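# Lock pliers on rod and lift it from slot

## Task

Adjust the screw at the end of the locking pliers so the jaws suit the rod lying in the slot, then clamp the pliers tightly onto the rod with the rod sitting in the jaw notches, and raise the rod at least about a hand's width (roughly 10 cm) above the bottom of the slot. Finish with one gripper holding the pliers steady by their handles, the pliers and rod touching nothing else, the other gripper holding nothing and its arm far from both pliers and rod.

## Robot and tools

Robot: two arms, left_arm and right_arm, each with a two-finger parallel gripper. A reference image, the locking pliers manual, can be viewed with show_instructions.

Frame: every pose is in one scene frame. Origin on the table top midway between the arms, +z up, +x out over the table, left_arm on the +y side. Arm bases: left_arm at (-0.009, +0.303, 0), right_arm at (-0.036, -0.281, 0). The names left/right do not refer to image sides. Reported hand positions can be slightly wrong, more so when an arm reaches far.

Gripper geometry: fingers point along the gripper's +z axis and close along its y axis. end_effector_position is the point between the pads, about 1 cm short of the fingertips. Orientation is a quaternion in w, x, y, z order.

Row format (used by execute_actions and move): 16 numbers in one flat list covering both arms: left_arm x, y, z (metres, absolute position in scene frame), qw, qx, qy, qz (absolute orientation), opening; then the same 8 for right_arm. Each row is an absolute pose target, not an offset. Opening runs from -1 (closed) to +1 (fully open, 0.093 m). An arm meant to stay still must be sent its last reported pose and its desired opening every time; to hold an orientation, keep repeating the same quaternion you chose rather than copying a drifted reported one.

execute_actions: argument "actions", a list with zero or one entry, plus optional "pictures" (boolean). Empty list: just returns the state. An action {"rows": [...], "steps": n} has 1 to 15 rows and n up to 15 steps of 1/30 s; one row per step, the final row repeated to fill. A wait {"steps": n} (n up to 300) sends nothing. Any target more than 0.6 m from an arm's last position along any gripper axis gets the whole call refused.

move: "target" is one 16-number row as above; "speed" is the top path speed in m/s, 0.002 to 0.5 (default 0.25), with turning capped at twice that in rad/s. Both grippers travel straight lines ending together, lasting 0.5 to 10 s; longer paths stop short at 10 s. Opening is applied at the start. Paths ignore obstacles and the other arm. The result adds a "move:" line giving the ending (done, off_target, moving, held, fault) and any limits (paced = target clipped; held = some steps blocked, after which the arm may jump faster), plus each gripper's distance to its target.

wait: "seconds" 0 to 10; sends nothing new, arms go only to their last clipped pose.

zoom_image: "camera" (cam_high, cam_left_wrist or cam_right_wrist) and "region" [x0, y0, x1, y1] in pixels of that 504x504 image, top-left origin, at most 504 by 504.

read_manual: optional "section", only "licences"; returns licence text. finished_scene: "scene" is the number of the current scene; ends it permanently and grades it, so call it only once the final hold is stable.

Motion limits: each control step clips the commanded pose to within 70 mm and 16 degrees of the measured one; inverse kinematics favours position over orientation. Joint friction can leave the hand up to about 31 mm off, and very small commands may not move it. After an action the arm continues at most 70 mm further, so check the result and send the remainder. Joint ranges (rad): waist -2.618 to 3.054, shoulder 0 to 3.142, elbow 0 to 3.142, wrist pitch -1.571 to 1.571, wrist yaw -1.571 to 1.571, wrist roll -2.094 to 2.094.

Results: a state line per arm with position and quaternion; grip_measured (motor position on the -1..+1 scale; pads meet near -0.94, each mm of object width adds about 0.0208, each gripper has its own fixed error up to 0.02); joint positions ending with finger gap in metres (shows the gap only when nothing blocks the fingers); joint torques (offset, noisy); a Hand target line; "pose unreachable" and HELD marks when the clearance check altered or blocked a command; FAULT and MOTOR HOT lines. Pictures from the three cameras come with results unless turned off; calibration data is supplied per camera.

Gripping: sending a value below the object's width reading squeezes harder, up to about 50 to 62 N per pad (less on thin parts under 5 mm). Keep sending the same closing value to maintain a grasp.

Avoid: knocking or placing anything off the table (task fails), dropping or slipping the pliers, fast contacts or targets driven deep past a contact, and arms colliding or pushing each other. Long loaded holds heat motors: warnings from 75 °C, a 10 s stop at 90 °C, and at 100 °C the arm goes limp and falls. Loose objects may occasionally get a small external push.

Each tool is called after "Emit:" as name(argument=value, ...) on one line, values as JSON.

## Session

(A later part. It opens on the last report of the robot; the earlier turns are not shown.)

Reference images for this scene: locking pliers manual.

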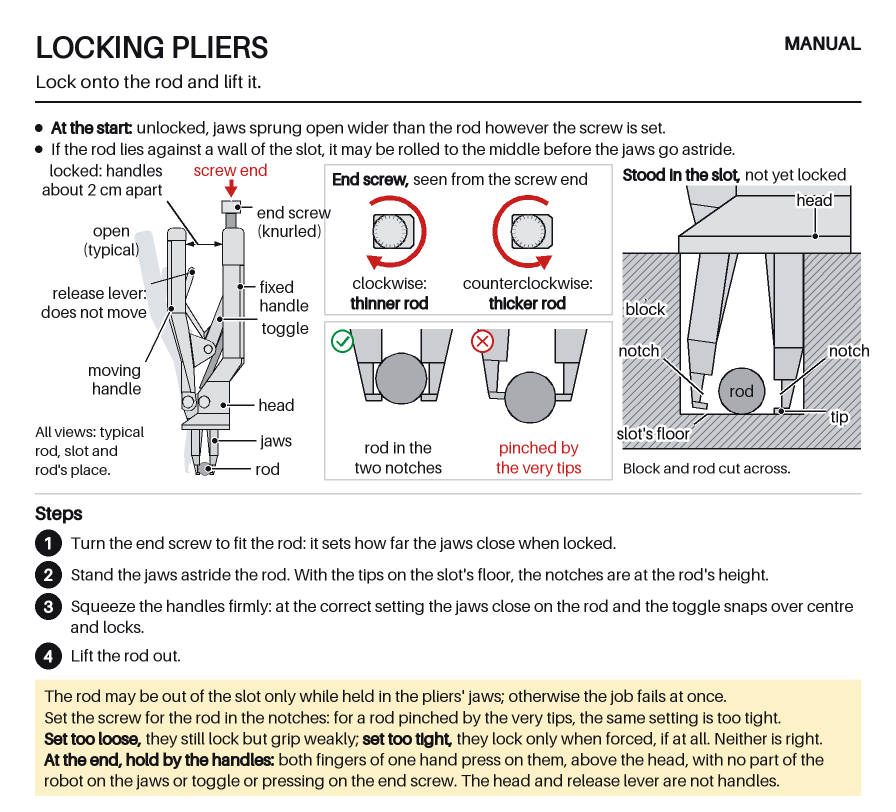

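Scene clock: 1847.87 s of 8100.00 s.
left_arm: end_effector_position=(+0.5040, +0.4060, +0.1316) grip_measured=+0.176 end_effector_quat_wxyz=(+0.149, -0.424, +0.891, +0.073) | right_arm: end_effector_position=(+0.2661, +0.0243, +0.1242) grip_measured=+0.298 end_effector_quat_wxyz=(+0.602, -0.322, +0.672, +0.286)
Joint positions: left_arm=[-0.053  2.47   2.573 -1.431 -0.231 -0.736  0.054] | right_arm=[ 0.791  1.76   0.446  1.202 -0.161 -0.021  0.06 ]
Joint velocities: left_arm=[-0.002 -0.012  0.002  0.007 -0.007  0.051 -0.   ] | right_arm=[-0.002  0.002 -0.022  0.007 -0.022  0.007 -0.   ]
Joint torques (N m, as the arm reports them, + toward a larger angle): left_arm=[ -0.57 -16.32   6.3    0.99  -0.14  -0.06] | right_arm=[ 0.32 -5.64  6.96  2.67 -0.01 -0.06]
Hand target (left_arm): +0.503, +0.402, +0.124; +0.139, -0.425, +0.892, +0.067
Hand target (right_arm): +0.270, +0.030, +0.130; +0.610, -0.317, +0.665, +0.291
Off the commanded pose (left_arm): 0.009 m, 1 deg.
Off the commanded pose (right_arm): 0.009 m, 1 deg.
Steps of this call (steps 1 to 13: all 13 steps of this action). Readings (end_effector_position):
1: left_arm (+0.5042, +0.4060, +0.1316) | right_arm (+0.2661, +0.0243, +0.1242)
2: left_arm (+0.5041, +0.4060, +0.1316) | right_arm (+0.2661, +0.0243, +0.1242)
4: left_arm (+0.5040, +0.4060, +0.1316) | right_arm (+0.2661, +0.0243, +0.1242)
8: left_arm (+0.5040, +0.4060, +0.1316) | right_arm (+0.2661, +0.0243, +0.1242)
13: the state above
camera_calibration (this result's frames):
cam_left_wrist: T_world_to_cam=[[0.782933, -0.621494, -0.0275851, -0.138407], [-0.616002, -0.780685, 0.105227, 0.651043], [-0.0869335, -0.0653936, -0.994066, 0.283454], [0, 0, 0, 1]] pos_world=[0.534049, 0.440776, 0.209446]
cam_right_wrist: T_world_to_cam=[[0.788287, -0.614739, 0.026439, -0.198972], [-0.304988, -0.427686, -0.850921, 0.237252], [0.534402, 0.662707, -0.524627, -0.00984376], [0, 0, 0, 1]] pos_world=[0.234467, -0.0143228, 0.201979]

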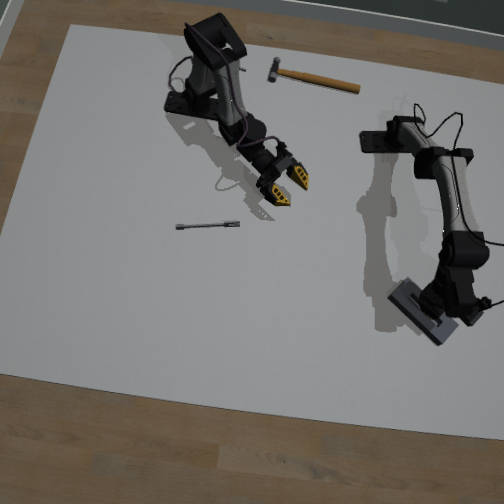

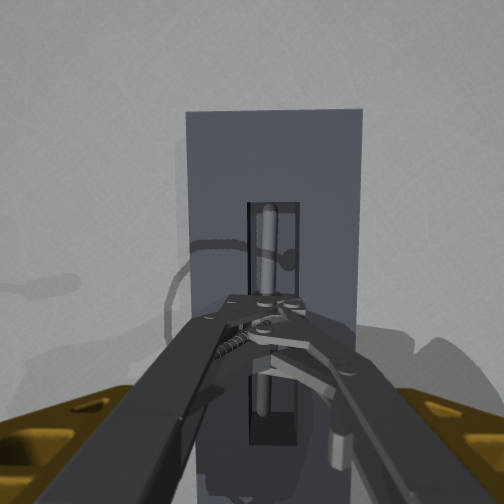

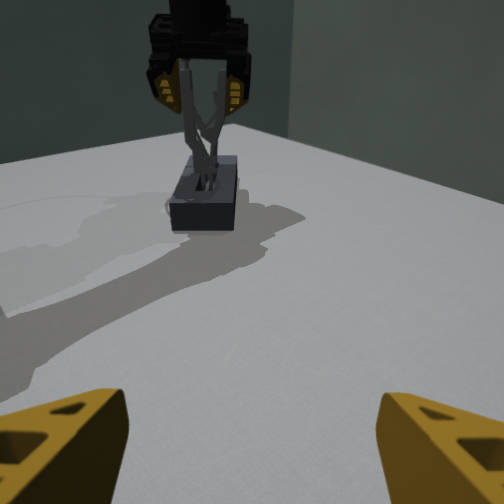

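Emit:
execute_actions(actions=[{"rows":[[0.503,0.402,0.124,0.14,-0.4255,0.892,0.067,0.14,0.27,0.03,0.13,0.61,-0.317,0.665,0.291,0.3],[0.503,0.402,0.124,0.14,-0.4255,0.892,0.067,0.11,0.27,0.03,0.13,0.61,-0.317,0.665,0.291,0.3]],"steps":10}], pictures=false)

Emit:
execute_actions(actions=[{"rows":[[0.503,0.402,0.124,0.14,-0.4255,0.892,0.067,0.08,0.27,0.03,0.13,0.61,-0.317,0.665,0.291,0.3],[0.503,0.402,0.124,0.14,-0.4255,0.892,0.067,0.05,0.27,0.03,0.13,0.61,-0.317,0.665,0.291,0.3]],"steps":8}], pictures=false)

Emit:
execute_actions(actions=[{"rows":[[0.503,0.402,0.124,0.14,-0.4255,0.892,0.067,0.02,0.27,0.03,0.13,0.61,-0.317,0.665,0.291,0.3],[0.503,0.402,0.124,0.14,-0.4255,0.892,0.067,-0.01,0.27,0.03,0.13,0.61,-0.317,0.665,0.291,0.3],[0.503,0.402,0.124,0.14,-0.4255,0.892,0.067,-0.04,0.27,0.03,0.13,0.61,-0.317,0.665,0.291,0.3],[0.503,0.402,0.124,0.14,-0.4255,0.892,0.067,-0.07,0.27,0.03,0.13,0.61,-0.317,0.665,0.291,0.3],[0.503,0.402,0.124,0.14,-0.4255,0.892,0.067,-0.11,0.27,0.03,0.13,0.61,-0.317,0.665,0.291,0.3]],"steps":15}])

Emit:
zoom_image(camera="cam_right_wrist", region=[160,60,260,210])

Scene clock: 1854.67 s of 8100.00 s.
left_arm: end_effector_position=(+0.5038, +0.4060, +0.1316) grip_measured=+0.119 end_effector_quat_wxyz=(+0.149, -0.424, +0.891, +0.073) | right_arm: end_effector_position=(+0.2661, +0.0243, +0.1242) grip_measured=+0.298 end_effector_quat_wxyz=(+0.602, -0.322, +0.672, +0.286)
Joint positions: left_arm=[-0.053  2.47   2.573 -1.431 -0.231 -0.736  0.051] | right_arm=[ 0.791  1.76   0.446  1.202 -0.161 -0.021  0.06 ]
Joint velocities: left_arm=[ 0.007  0.002 -0.007 -0.022 -0.051  0.022 -0.001] | right_arm=[ 0.002 -0.022  0.007 -0.007  0.007  0.037  0.   ]
Joint torques (N m, as the arm reports them, + toward a larger angle): left_arm=[ -0.61 -16.28   6.25   1.04  -0.12  -0.07] | right_arm=[ 0.28 -5.69  6.99  2.66 -0.01 -0.06]
Hand target (left_arm): +0.503, +0.402, +0.124; +0.139, -0.425, +0.892, +0.067
Hand target (right_arm): +0.270, +0.030, +0.130; +0.610, -0.317, +0.665, +0.291
Off the commanded pose (left_arm): 0.009 m, 1 deg.
Off the commanded pose (right_arm): 0.009 m, 1 deg.
Steps of this call (steps 1 to 194: nothing new was sent; steps 195 to 204: all 10 steps of this action). Readings (end_effector_position):
195: left_arm (+0.5040, +0.4060, +0.1316) | right_arm (+0.2661, +0.0243, +0.1242)
196: left_arm (+0.5039, +0.4060, +0.1316) | right_arm (+0.2661, +0.0243, +0.1242)
198: left_arm (+0.5038, +0.4060, +0.1316) | right_arm (+0.2661, +0.0243, +0.1242)
202: left_arm (+0.5038, +0.4060, +0.1316) | right_arm (+0.2661, +0.0243, +0.1242)
204: the state above

Scene clock: 1854.93 s of 8100.00 s.
left_arm: end_effector_position=(+0.5034, +0.4057, +0.1314) grip_measured=+0.060 end_effector_quat_wxyz=(+0.148, -0.423, +0.891, +0.072) | right_arm: end_effector_position=(+0.2661, +0.0243, +0.1242) grip_measured=+0.298 end_effector_quat_wxyz=(+0.602, -0.322, +0.672, +0.286)
Joint positions: left_arm=[-0.053  2.47   2.573 -1.433 -0.229 -0.736  0.048] | right_arm=[ 0.791  1.76   0.446  1.202 -0.161 -0.021  0.06 ]
Joint velocities: left_arm=[ 0.002 -0.007 -0.012 -0.037 -0.022 -0.022 -0.   ] | right_arm=[-0.022 -0.012  0.002 -0.007  0.007 -0.066  0.001]
Joint torques (N m, as the arm reports them, + toward a larger angle): left_arm=[ -0.5  -16.27   6.27   1.03  -0.13  -0.1 ] | right_arm=[ 0.25 -5.62  6.97  2.67 -0.01 -0.06]
Hand target (left_arm): +0.503, +0.402, +0.124; +0.139, -0.425, +0.892, +0.067
Hand target (right_arm): +0.270, +0.030, +0.130; +0.610, -0.317, +0.665, +0.291
Off the commanded pose (left_arm): 0.008 m, 1 deg.
Off the commanded pose (right_arm): 0.009 m, 1 deg.
Steps of this call (steps 1 to 8: all 8 steps of this action). Readings (end_effector_position):
1: left_arm (+0.5038, +0.4060, +0.1315) | right_arm (+0.2661, +0.0243, +0.1242)
2: left_arm (+0.5037, +0.4060, +0.1315) | right_arm (+0.2661, +0.0243, +0.1242)
4: left_arm (+0.5034, +0.4058, +0.1314) | right_arm (+0.2661, +0.0243, +0.1242)
8: the state above

Scene clock: 1855.43 s of 8100.00 s.
left_arm: end_effector_position=(+0.5036, +0.4053, +0.1317) grip_measured=-0.096 end_effector_quat_wxyz=(+0.148, -0.424, +0.891, +0.071) | right_arm: end_effector_position=(+0.2661, +0.0243, +0.1242) grip_measured=+0.298 end_effector_quat_wxyz=(+0.602, -0.322, +0.672, +0.286)
Joint positions: left_arm=[-0.053  2.47   2.573 -1.433 -0.227 -0.736  0.041] | right_arm=[ 0.791  1.76   0.446  1.202 -0.161 -0.021  0.06 ]
Joint velocities: left_arm=[-0.002 -0.007 -0.002  0.037 -0.037  0.007  0.   ] | right_arm=[-0.012  0.007 -0.007 -0.037  0.051  0.007 -0.001]
Joint torques (N m, as the arm reports them, + toward a larger angle): left_arm=[ -0.45 -16.24   6.2    1.01  -0.17  -0.09] | right_arm=[ 0.26 -5.68  6.98  2.67 -0.01 -0.06]
Hand target (left_arm): +0.503, +0.402, +0.124; +0.139, -0.425, +0.892, +0.067
Hand target (right_arm): +0.270, +0.030, +0.130; +0.610, -0.317, +0.665, +0.291
Off the commanded pose (left_arm): 0.008 m, 1 deg.
Off the commanded pose (right_arm): 0.009 m, 1 deg.
MOTOR HOT: a motor of the left arm reached 75 °C. Now the hottest motor of the left arm, joint 2 (shoulder), reports 75 °C. The controller's stop level is 90 °C. To cool a motor, set the load down, stop pushing, or move to a pose that needs little force.
Steps of this call (steps 1 to 15: all 15 steps of this action). Readings (end_effector_position):
1: left_arm (+0.5034, +0.4057, +0.1314) | right_arm (+0.2661, +0.0243, +0.1242)
2: left_arm (+0.5035, +0.4057, +0.1314) | right_arm (+0.2661, +0.0243, +0.1242)
4: left_arm (+0.5036, +0.4053, +0.1317) | right_arm (+0.2661, +0.0243, +0.1242)
8: left_arm (+0.5036, +0.4053, +0.1317) | right_arm (+0.2661, +0.0243, +0.1242)
15: the state above
camera_calibration (this result's frames):
cam_left_wrist: T_world_to_cam=[[0.782562, -0.622034, -0.025886, -0.138314], [-0.616332, -0.779921, 0.108894, 0.649609], [-0.087925, -0.0692622, -0.993716, 0.285503], [0, 0, 0, 1]] pos_world=[0.533717, 0.440382, 0.20939]
cam_right_wrist: T_world_to_cam=[[0.788287, -0.614739, 0.026439, -0.198972], [-0.304988, -0.427686, -0.850921, 0.237252], [0.534402, 0.662707, -0.524627, -0.00984376], [0, 0, 0, 1]] pos_world=[0.234467, -0.0143228, 0.201979]

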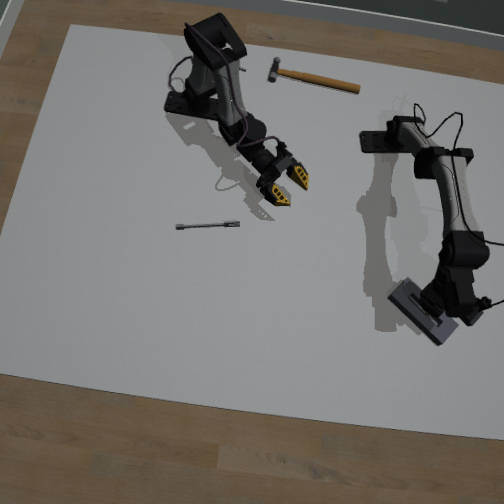

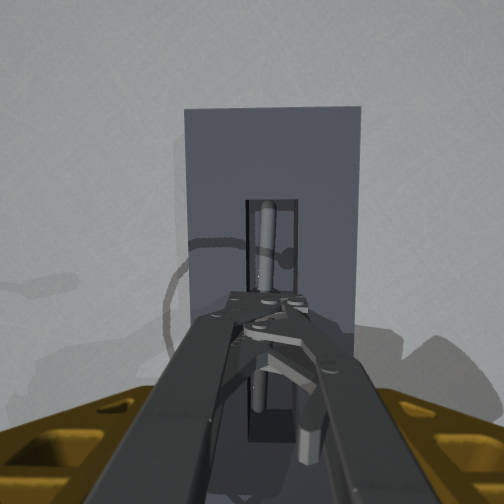

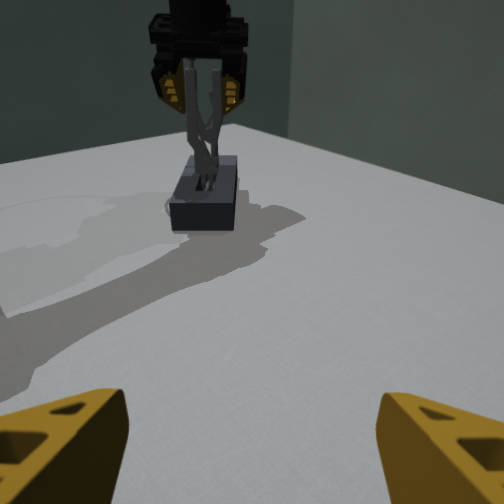

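Region (160, 60, 260, 210) of cam_right_wrist's 504x504 image, scaled by 3.360, with more detail than that image has.

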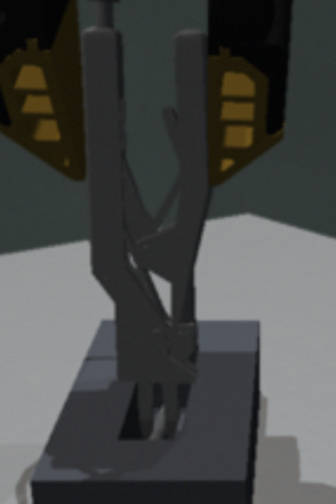

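Peak ≈0.009–0.010, appears locked. Lift.

Emit:
move(target=[0.503,0.405,0.185,0.15,-0.424,0.89,0.07,-0.11,0.27,0.03,0.13,0.61,-0.317,0.665,0.291,0.3], speed=0.04)

Emit:
move(target=[0.42,0.33,0.275,0.226,-0.417,0.874,0.108,-0.11,0.27,0.03,0.13,0.61,-0.317,0.665,0.291,0.3], speed=0.07)

Scene clock: 1860.33 s of 8100.00 s.
left_arm: end_effector_position=(+0.4988, +0.4040, +0.1633) grip_measured=-0.096 end_effector_quat_wxyz=(+0.161, -0.421, +0.890, +0.065) | right_arm: end_effector_position=(+0.2661, +0.0243, +0.1242) grip_measured=+0.298 end_effector_quat_wxyz=(+0.602, -0.322, +0.672, +0.286)
Joint positions: left_arm=[-0.053  2.491  2.744 -1.553 -0.222 -0.729  0.041] | right_arm=[ 0.791  1.76   0.446  1.202 -0.161 -0.021  0.06 ]
Joint velocities: left_arm=[-0.002  0.012 -0.012 -0.007 -0.007  0.007  0.001] | right_arm=[ 0.007  0.002  0.002 -0.022  0.022  0.037  0.   ]
Joint torques (N m, as the arm reports them, + toward a larger angle): left_arm=[ -0.38 -18.15  11.54   0.98  -0.35   0.13] | right_arm=[ 0.29 -5.67  6.98  2.67 -0.02 -0.06]
Hand target (left_arm): +0.501, +0.405, +0.185; +0.188, -0.418, +0.887, +0.060
Hand target (right_arm): +0.270, +0.030, +0.130; +0.610, -0.317, +0.665, +0.291
Off the commanded pose (left_arm): 0.022 m, 1 deg.
Off the commanded pose (right_arm): 0.009 m, 1 deg.
MOTOR HOT: still on. Now the hottest motor of the left arm, joint 2 (shoulder), reports 76 °C; the controller's stop level is 90 °C.
joint sent to its limit (left arm) — the command would take joint 4 (wrist pitch) past its lower limit, so that joint was sent only as far as its limit.
move: off_target (left_arm)
camera_calibration (this result's frames):
cam_left_wrist: T_world_to_cam=[[0.778216, -0.627983, -0.00424825, -0.133526], [-0.6251, -0.775258, 0.090692, 0.647594], [-0.0602465, -0.0679223, -0.99587, 0.302402], [0, 0, 0, 1]] pos_world=[0.526942, 0.43874, 0.241854]
cam_right_wrist: T_world_to_cam=[[0.788287, -0.614739, 0.026439, -0.198972], [-0.304988, -0.427686, -0.850921, 0.237252], [0.534402, 0.662707, -0.524627, -0.00984376], [0, 0, 0, 1]] pos_world=[0.234467, -0.0143228, 0.201979]

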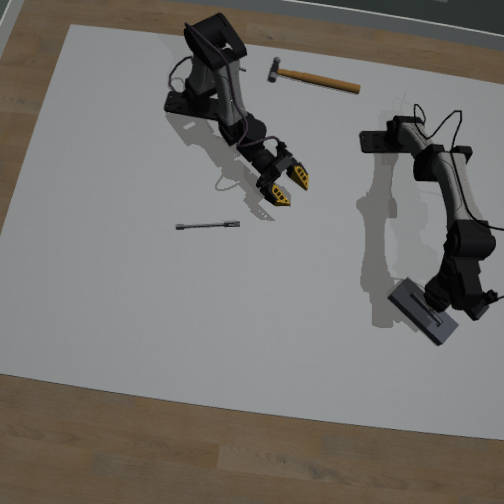

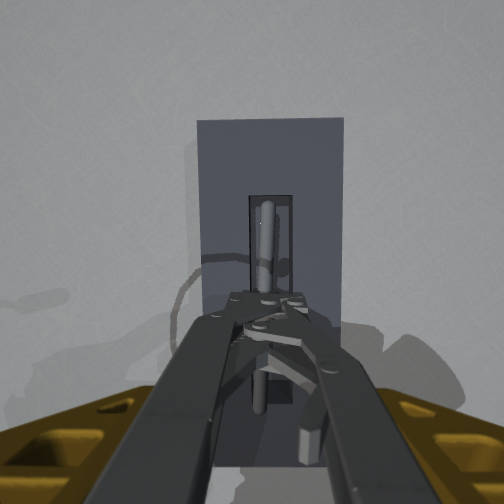

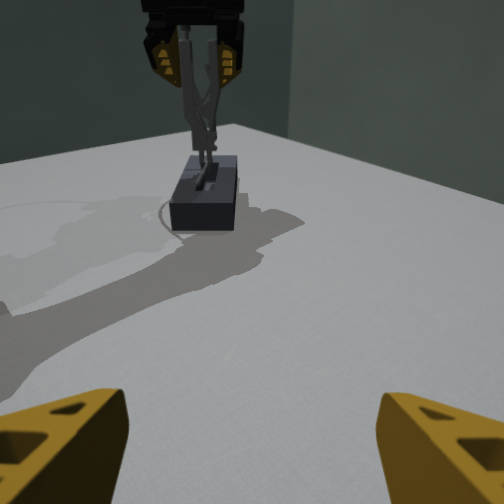

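Scene clock: 1862.90 s of 8100.00 s.
left_arm: end_effector_position=(+0.4247, +0.3270, +0.2709) grip_measured=-0.096 end_effector_quat_wxyz=(+0.242, -0.409, +0.875, +0.086) | right_arm: end_effector_position=(+0.2661, +0.0243, +0.1242) grip_measured=+0.298 end_effector_quat_wxyz=(+0.602, -0.322, +0.672, +0.286)
Joint positions: left_arm=[-0.27   2.035  2.37  -1.553 -0.391 -0.898  0.041] | right_arm=[ 0.791  1.76   0.446  1.202 -0.161 -0.021  0.06 ]
Joint velocities: left_arm=[-0.007 -0.002 -0.037 -0.037  0.007 -0.022 -0.001] | right_arm=[ 0.007  0.002  0.027  0.037 -0.051 -0.007 -0.001]
Joint torques (N m, as the arm reports them, + toward a larger angle): left_arm=[ -0.78 -14.13   5.83   1.14  -0.61  -0.07] | right_arm=[ 0.28 -5.61  6.99  2.67 -0.02 -0.04]
Hand target (left_arm): +0.419, +0.329, +0.274; +0.247, -0.412, +0.872, +0.095
Hand target (right_arm): +0.270, +0.030, +0.130; +0.610, -0.317, +0.665, +0.291
Off the commanded pose (left_arm): 0.007 m, 3 deg.
Off the commanded pose (right_arm): 0.009 m, 1 deg.
MOTOR HOT: still on. Now the hottest motor of the left arm, joint 2 (shoulder), reports 77 °C; the controller's stop level is 90 °C.
joint sent to its limit (left arm) — the command would take joint 4 (wrist pitch) past its lower limit, so that joint was sent only as far as its limit.
move: off_target (left_arm)
camera_calibration (this result's frames):
cam_left_wrist: T_world_to_cam=[[0.769322, -0.638382, 0.0247371, -0.124399], [-0.635111, -0.768422, -0.0784966, 0.579729], [0.0691193, 0.0446784, -0.996607, 0.308329], [0, 0, 0, 1]] pos_world=[0.442584, 0.352286, 0.355867]
cam_right_wrist: T_world_to_cam=[[0.788287, -0.614739, 0.026439, -0.198972], [-0.304988, -0.427686, -0.850921, 0.237252], [0.534402, 0.662707, -0.524627, -0.00984376], [0, 0, 0, 1]] pos_world=[0.234467, -0.0143228, 0.201979]

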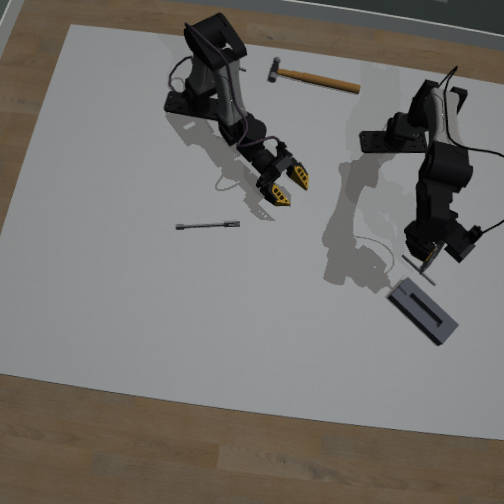

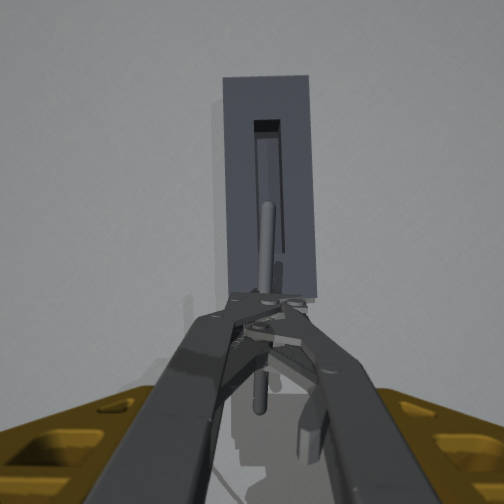

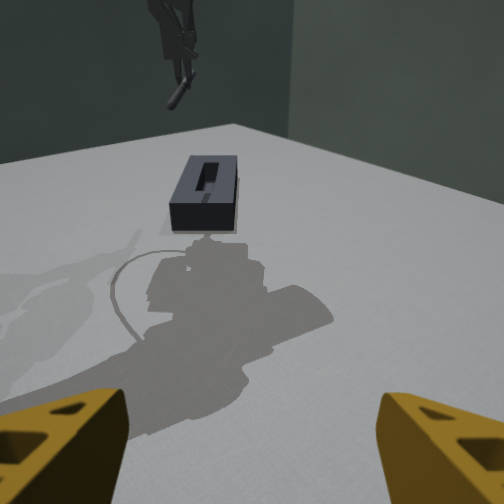

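Emit:
zoom_image(camera="cam_right_wrist", region=[130,0,250,120])

Emit:
move(target=[0.42,0.33,0.275,0.226,-0.417,0.874,0.108,-0.11,0.15,-0.22,0.17,0.2,-0.30,0.93,0.07,0.3], speed=0.2)

Region (130, 0, 250, 120) of cam_right_wrist's 504x504 image, scaled by 4.200, with more detail than that image has.

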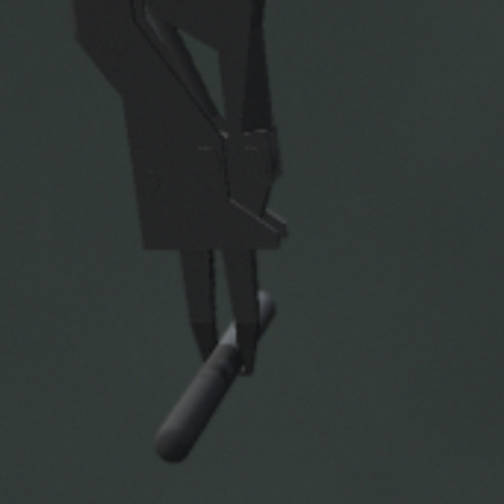

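Scene clock: 1867.83 s of 8100.00 s.
left_arm: end_effector_position=(+0.4246, +0.3279, +0.2711) grip_measured=-0.096 end_effector_quat_wxyz=(+0.243, -0.410, +0.875, +0.089) | right_arm: end_effector_position=(+0.1502, -0.2188, +0.1703) grip_measured=+0.298 end_effector_quat_wxyz=(+0.203, -0.305, +0.927, +0.078)
Joint positions: left_arm=[-0.27   2.035  2.369 -1.553 -0.396 -0.9    0.041] | right_arm=[ 0.192  0.925  0.955 -1.221 -0.226 -0.463  0.06 ]
Joint velocities: left_arm=[-0.007 -0.007 -0.002 -0.081 -0.037  0.022 -0.001] | right_arm=[-0.002  0.012  0.002  0.037  0.051  0.007  0.001]
Joint torques (N m, as the arm reports them, + toward a larger angle): left_arm=[ -0.54 -13.82   5.87   1.14  -0.65  -0.02] | right_arm=[-0.86  0.68  8.5   1.15 -0.13 -0.22]
Hand target (left_arm): +0.420, +0.330, +0.275; +0.248, -0.411, +0.872, +0.098
Hand target (right_arm): +0.152, -0.221, +0.172; +0.197, -0.305, +0.929, +0.074
Off the commanded pose (left_arm): 0.006 m, 3 deg.
Off the commanded pose (right_arm): 0.001 m, 1 deg.
MOTOR HOT: still on. Now the hottest motor of the left arm, joint 2 (shoulder), reports 77 °C; the controller's stop level is 90 °C.
joint sent to its limit (left arm) — the command would take joint 4 (wrist pitch) past its lower limit, so that joint was sent only as far as its limit.
move: off_target (left_arm)
camera_calibration (this result's frames):
cam_left_wrist: T_world_to_cam=[[0.771332, -0.636051, 0.0220452, -0.124674], [-0.632657, -0.770064, -0.0821344, 0.580804], [0.0692178, 0.0494058, -0.996377, 0.306746], [0, 0, 0, 1]] pos_world=[0.442383, 0.352802, 0.356087]
cam_right_wrist: T_world_to_cam=[[0.621088, -0.783367, -0.0242107, -0.261431], [-0.783554, -0.621318, 0.00267691, 0.0212611], [-0.0171395, 0.0173078, -0.999703, 0.259981], [0, 0, 0, 1]] pos_world=[0.183487, -0.196087, 0.253517]

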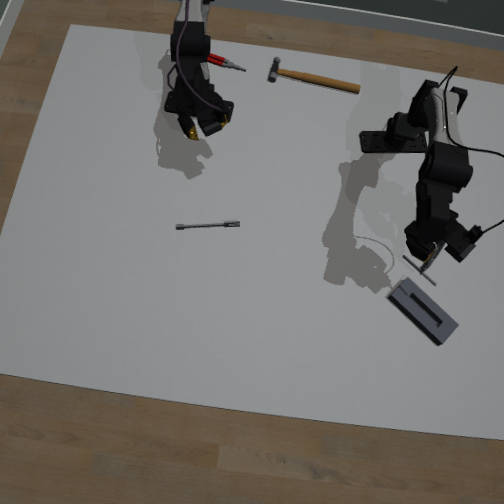

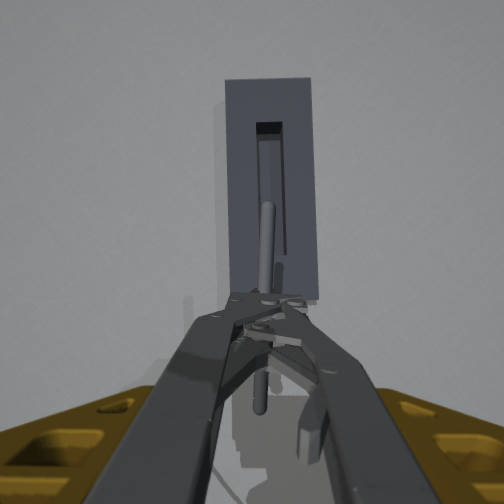

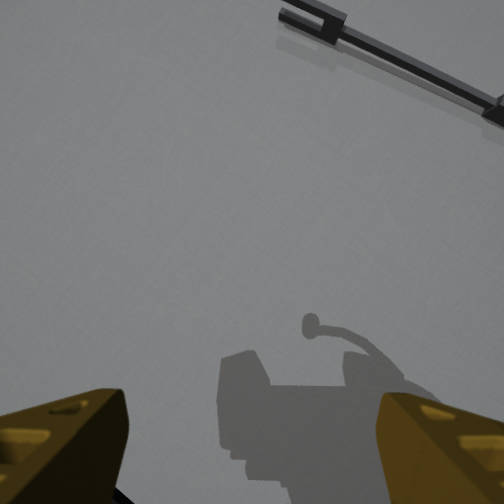

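Emit:
zoom_image(camera="cam_high", region=[390,200,490,300])

Region (390, 200, 490, 300) of cam_high's 504x504 image, scaled by 5.040, with more detail than that image has.

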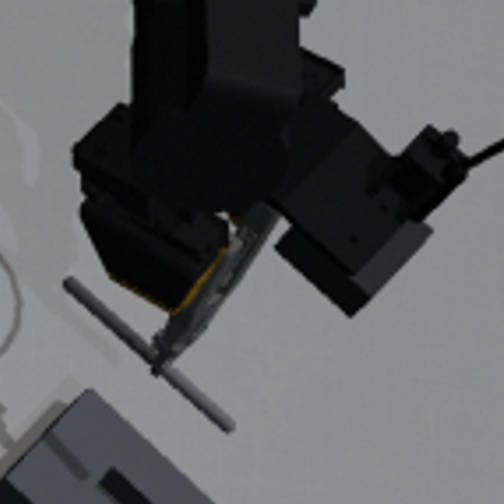

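Emit:
move(target=[0.42,0.33,0.275,0.226,-0.417,0.874,0.108,-0.11,0.24,0.03,0.24,0.727,-0.265,0.509,0.378,0.3], speed=0.2)

Scene clock: 1888.00 s of 8100.00 s.
left_arm: end_effector_position=(+0.4246, +0.3279, +0.2711) grip_measured=-0.096 end_effector_quat_wxyz=(+0.243, -0.410, +0.874, +0.089) | right_arm: end_effector_position=(+0.2383, +0.0285, +0.2320) grip_measured=+0.298 end_effector_quat_wxyz=(+0.715, -0.274, +0.532, +0.362)
Joint positions: left_arm=[-0.27   2.035  2.369 -1.553 -0.397 -0.9    0.041] | right_arm=[ 0.846  1.677  0.429  1.542 -0.153  0.039  0.06 ]
Joint velocities: left_arm=[-0.002 -0.017 -0.007  0.037  0.051 -0.022  0.001] | right_arm=[-0.022  0.022  0.012 -0.007 -0.066 -0.022  0.   ]
Joint torques (N m, as the arm reports them, + toward a larger angle): left_arm=[ -0.51 -13.85   5.94   1.11  -0.66  -0.03] | right_arm=[ 0.39 -4.89  6.91  2.46  0.02 -0.09]
Hand target (left_arm): +0.420, +0.330, +0.275; +0.248, -0.411, +0.872, +0.098
Hand target (right_arm): +0.239, +0.032, +0.238; +0.722, -0.268, +0.522, +0.367
Off the commanded pose (left_arm): 0.006 m, 3 deg.
Off the commanded pose (right_arm): 0.008 m, 4 deg.
MOTOR HOT: still on. Now the hottest motor of the left arm, joint 2 (shoulder), reports 76 °C; the controller's stop level is 90 °C.
joint sent to its limit (left arm) — the command would take joint 4 (wrist pitch) past its lower limit, so that joint was sent only as far as its limit.
joint sent to its limit (right arm) — the command would take joint 4 (wrist pitch) past its upper limit, so that joint was sent only as far as its limit.
move: off_target (left_arm, right_arm)
camera_calibration (this result's frames):
cam_left_wrist: T_world_to_cam=[[0.771415, -0.635957, 0.0218444, -0.124646], [-0.632553, -0.770118, -0.0824302, 0.580904], [0.0692448, 0.0497702, -0.996357, 0.30663], [0, 0, 0, 1]] pos_world=[0.442374, 0.352834, 0.35612]
cam_right_wrist: T_world_to_cam=[[0.812511, -0.581866, 0.0354605, -0.186183], [-0.0600229, -0.144012, -0.987754, 0.287525], [0.579847, 0.800433, -0.151937, -0.0423861], [0, 0, 0, 1]] pos_world=[0.193111, -0.0329991, 0.284167]

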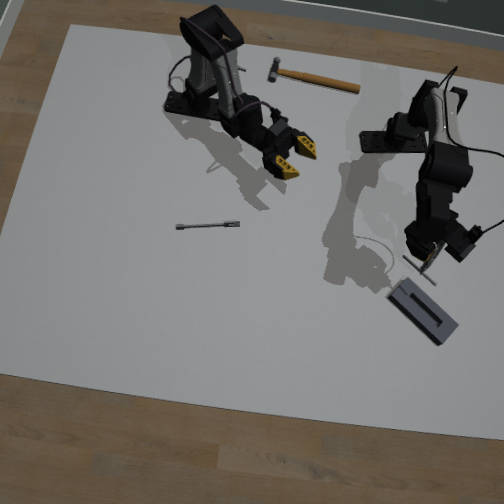

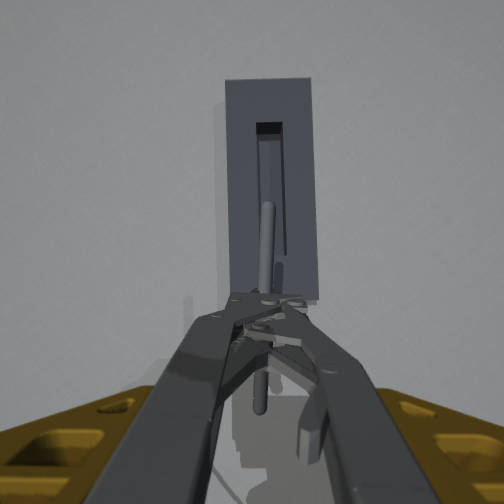

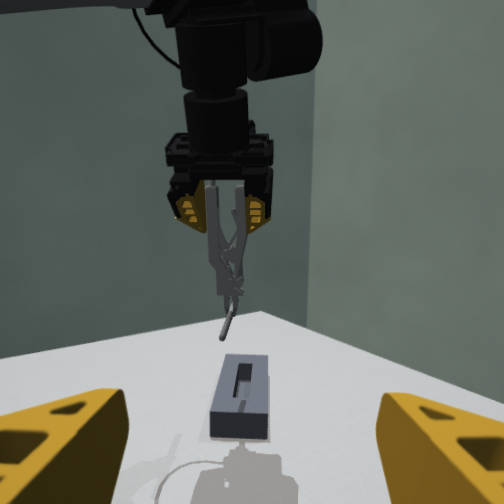

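Emit:
zoom_image(camera="cam_right_wrist", region=[160,130,290,260])

Region (160, 130, 290, 260) of cam_right_wrist's 504x504 image, scaled by 3.877, with more detail than that image has.

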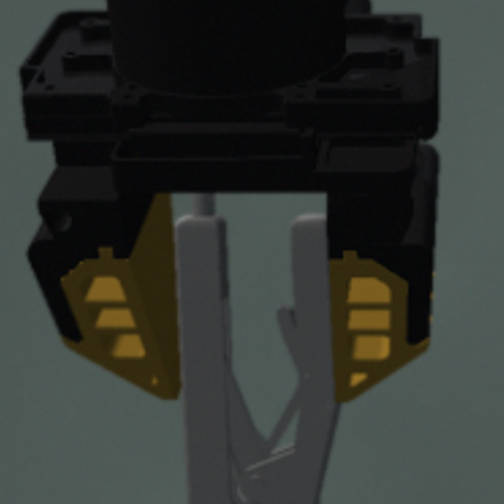

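Emit:
move(target=[0.34,0.30,0.27,0.177,0.56,0.80,-0.124,-0.11,0.2,-0.03,0.22,0.74,-0.30,0.47,0.40,0.3], speed=0.2)

Scene clock: 1908.17 s of 8100.00 s.
left_arm: end_effector_position=(+0.3465, +0.3012, +0.2659) grip_measured=-0.096 end_effector_quat_wxyz=(+0.227, +0.544, +0.805, -0.066) | right_arm: end_effector_position=(+0.2047, -0.0258, +0.2149) grip_measured=+0.299 end_effector_quat_wxyz=(+0.692, -0.324, +0.529, +0.370)
Joint positions: left_arm=[ 0.009  1.754  1.983 -1.553  0.414  1.322  0.041] | right_arm=[ 0.689  1.487  0.194  1.545 -0.401  0.042  0.06 ]
Joint velocities: left_arm=[-0.012 -0.002 -0.017 -0.022  0.007  0.022 -0.   ] | right_arm=[-0.002 -0.002 -0.012 -0.007 -0.007  0.081  0.   ]
Joint torques (N m, as the arm reports them, + toward a larger angle): left_arm=[  0.46 -11.31   5.75   0.86   0.52   0.15] | right_arm=[-0.93 -6.28  4.06  2.41 -0.1  -0.06]
Hand target (left_arm): +0.341, +0.300, +0.269; +0.235, +0.545, +0.802, -0.072
Hand target (right_arm): +0.201, -0.030, +0.221; +0.699, -0.321, +0.519, +0.372
Off the commanded pose (left_arm): 0.008 m, 9 deg.
Off the commanded pose (right_arm): 0.008 m, 10 deg.
MOTOR HOT: still on. Now the hottest motor of the left arm, joint 2 (shoulder), reports 75 °C; the controller's stop level is 90 °C.
joint sent to its limit (left arm) — the command would take joint 4 (wrist pitch) past its lower limit, so that joint was sent only as far as its limit.
joint sent to its limit (right arm) — the command would take joint 4 (wrist pitch) past its upper limit, so that joint was sent only as far as its limit.
move: off_target (left_arm, right_arm)
camera_calibration (this result's frames):
cam_left_wrist: T_world_to_cam=[[-0.896639, -0.411365, -0.163757, 0.478348], [-0.41369, 0.910169, -0.0212582, -0.0877322], [0.157792, 0.0486838, -0.986272, 0.275217], [0, 0, 0, 1]] pos_world=[0.349185, 0.263228, 0.347907]
cam_right_wrist: T_world_to_cam=[[0.856708, -0.50874, 0.0850555, -0.207637], [-0.0345494, -0.221128, -0.974633, 0.250778], [0.514643, 0.832037, -0.207019, 0.0438962], [0, 0, 0, 1]] pos_world=[0.163958, -0.0867023, 0.271165]

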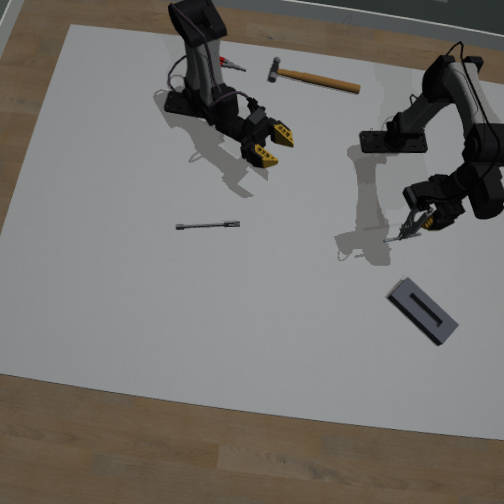

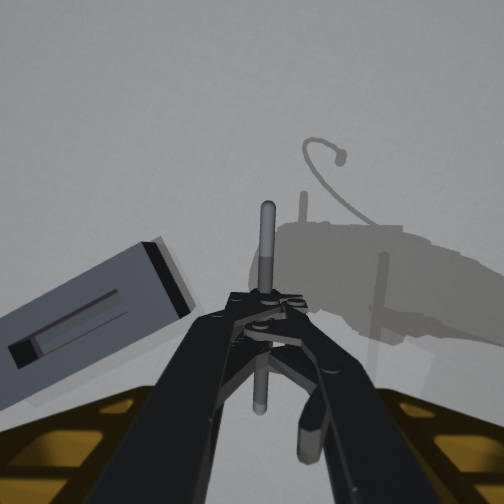

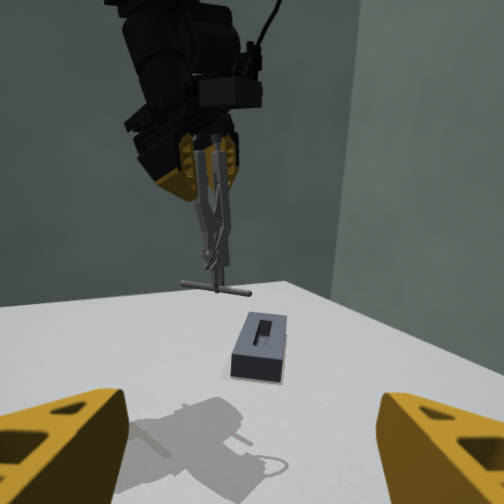

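Emit:
zoom_image(camera="cam_right_wrist", region=[150,70,280,200])

Emit:
zoom_image(camera="cam_right_wrist", region=[175,240,260,310])

Region (150, 70, 280, 200) of cam_right_wrist's 504x504 image, scaled by 3.877, with more detail than that image has.

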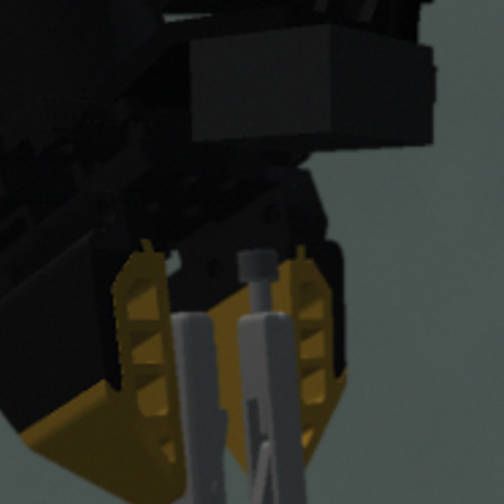

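Region (175, 240, 260, 310) of cam_right_wrist's 504x504 image, scaled by 5.929, with more detail than that image has; it fills the top 415 rows of this view, and the rest is white.

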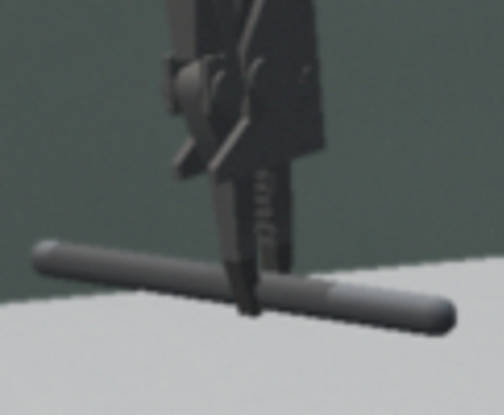

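Screw clear, rod in notches. Park right and finish.

Emit:
move(target=[0.341,0.30,0.269,0.235,0.545,0.802,-0.072,-0.11,0.15,-0.22,0.17,0.2,-0.30,0.93,0.07,0.3], speed=0.2)

Emit:
finished_scene(scene=2)

Scene clock: 1916.03 s of 8100.00 s.
left_arm: end_effector_position=(+0.3464, +0.3015, +0.2658) grip_measured=-0.096 end_effector_quat_wxyz=(+0.227, +0.545, +0.804, -0.065) | right_arm: end_effector_position=(+0.1481, -0.2189, +0.1689) grip_measured=+0.298 end_effector_quat_wxyz=(+0.203, -0.307, +0.927, +0.076)
Joint positions: left_arm=[ 0.009  1.754  1.983 -1.553  0.412  1.325  0.041] | right_arm=[ 0.197  0.916  0.946 -1.221 -0.221 -0.463  0.06 ]
Joint velocities: left_arm=[-0.012 -0.002  0.002  0.022  0.007 -0.037  0.001] | right_arm=[ 0.002  0.012  0.002  0.007 -0.022 -0.007 -0.001]
Joint torques (N m, as the arm reports them, + toward a larger angle): left_arm=[  0.46 -11.35   5.96   0.87   0.51   0.14] | right_arm=[-0.89  0.73  8.59  1.15 -0.17 -0.27]
Hand target (left_arm): +0.341, +0.300, +0.269; +0.235, +0.545, +0.802, -0.071
Hand target (right_arm): +0.150, -0.222, +0.171; +0.197, -0.307, +0.928, +0.072
Off the commanded pose (left_arm): 0.006 m, 1 deg.
Off the commanded pose (right_arm): 0.002 m, 1 deg.
MOTOR HOT: still on. Now the hottest motor of the left arm, joint 2 (shoulder), reports 74 °C; the controller's stop level is 90 °C.
joint sent to its limit (left arm) — the command would take joint 4 (wrist pitch) past its lower limit, so that joint was sent only as far as its limit.
move: done
camera_calibration (this result's frames):
cam_left_wrist: T_world_to_cam=[[-0.897465, -0.408882, -0.165444, 0.478398], [-0.411545, 0.911182, -0.0194485, -0.0894862], [0.158701, 0.0506332, -0.986027, 0.274142], [0, 0, 0, 1]] pos_world=[0.349011, 0.263266, 0.347719]
cam_right_wrist: T_world_to_cam=[[0.624104, -0.781097, -0.0195458, -0.261006], [-0.781185, -0.624284, 0.00438873, 0.0182346], [-0.0156301, 0.0125298, -0.999799, 0.257282], [0, 0, 0, 1]] pos_world=[0.181161, -0.195711, 0.252049]

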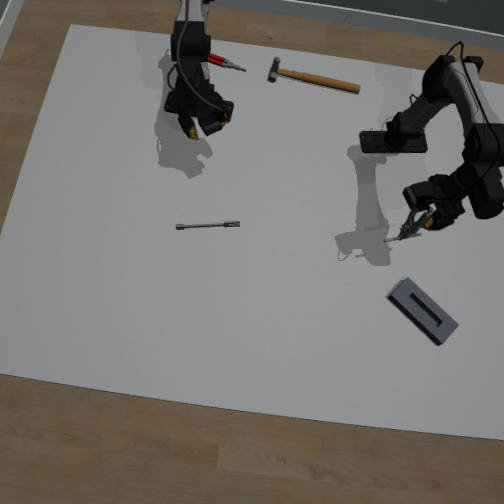

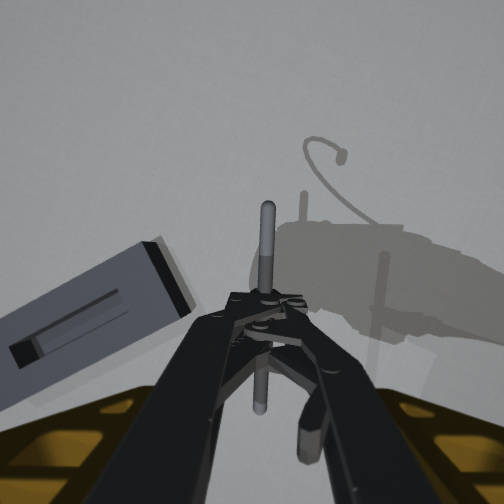

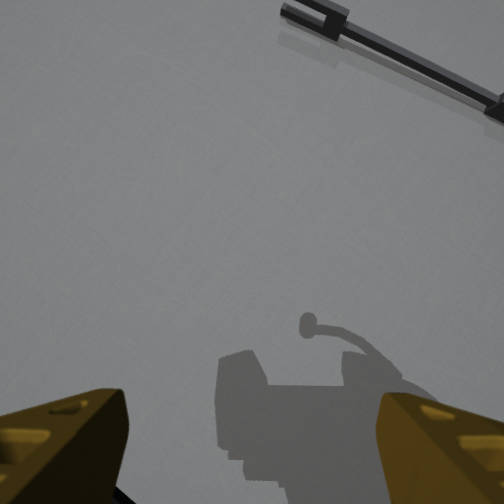

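The scene is finished: the task was done.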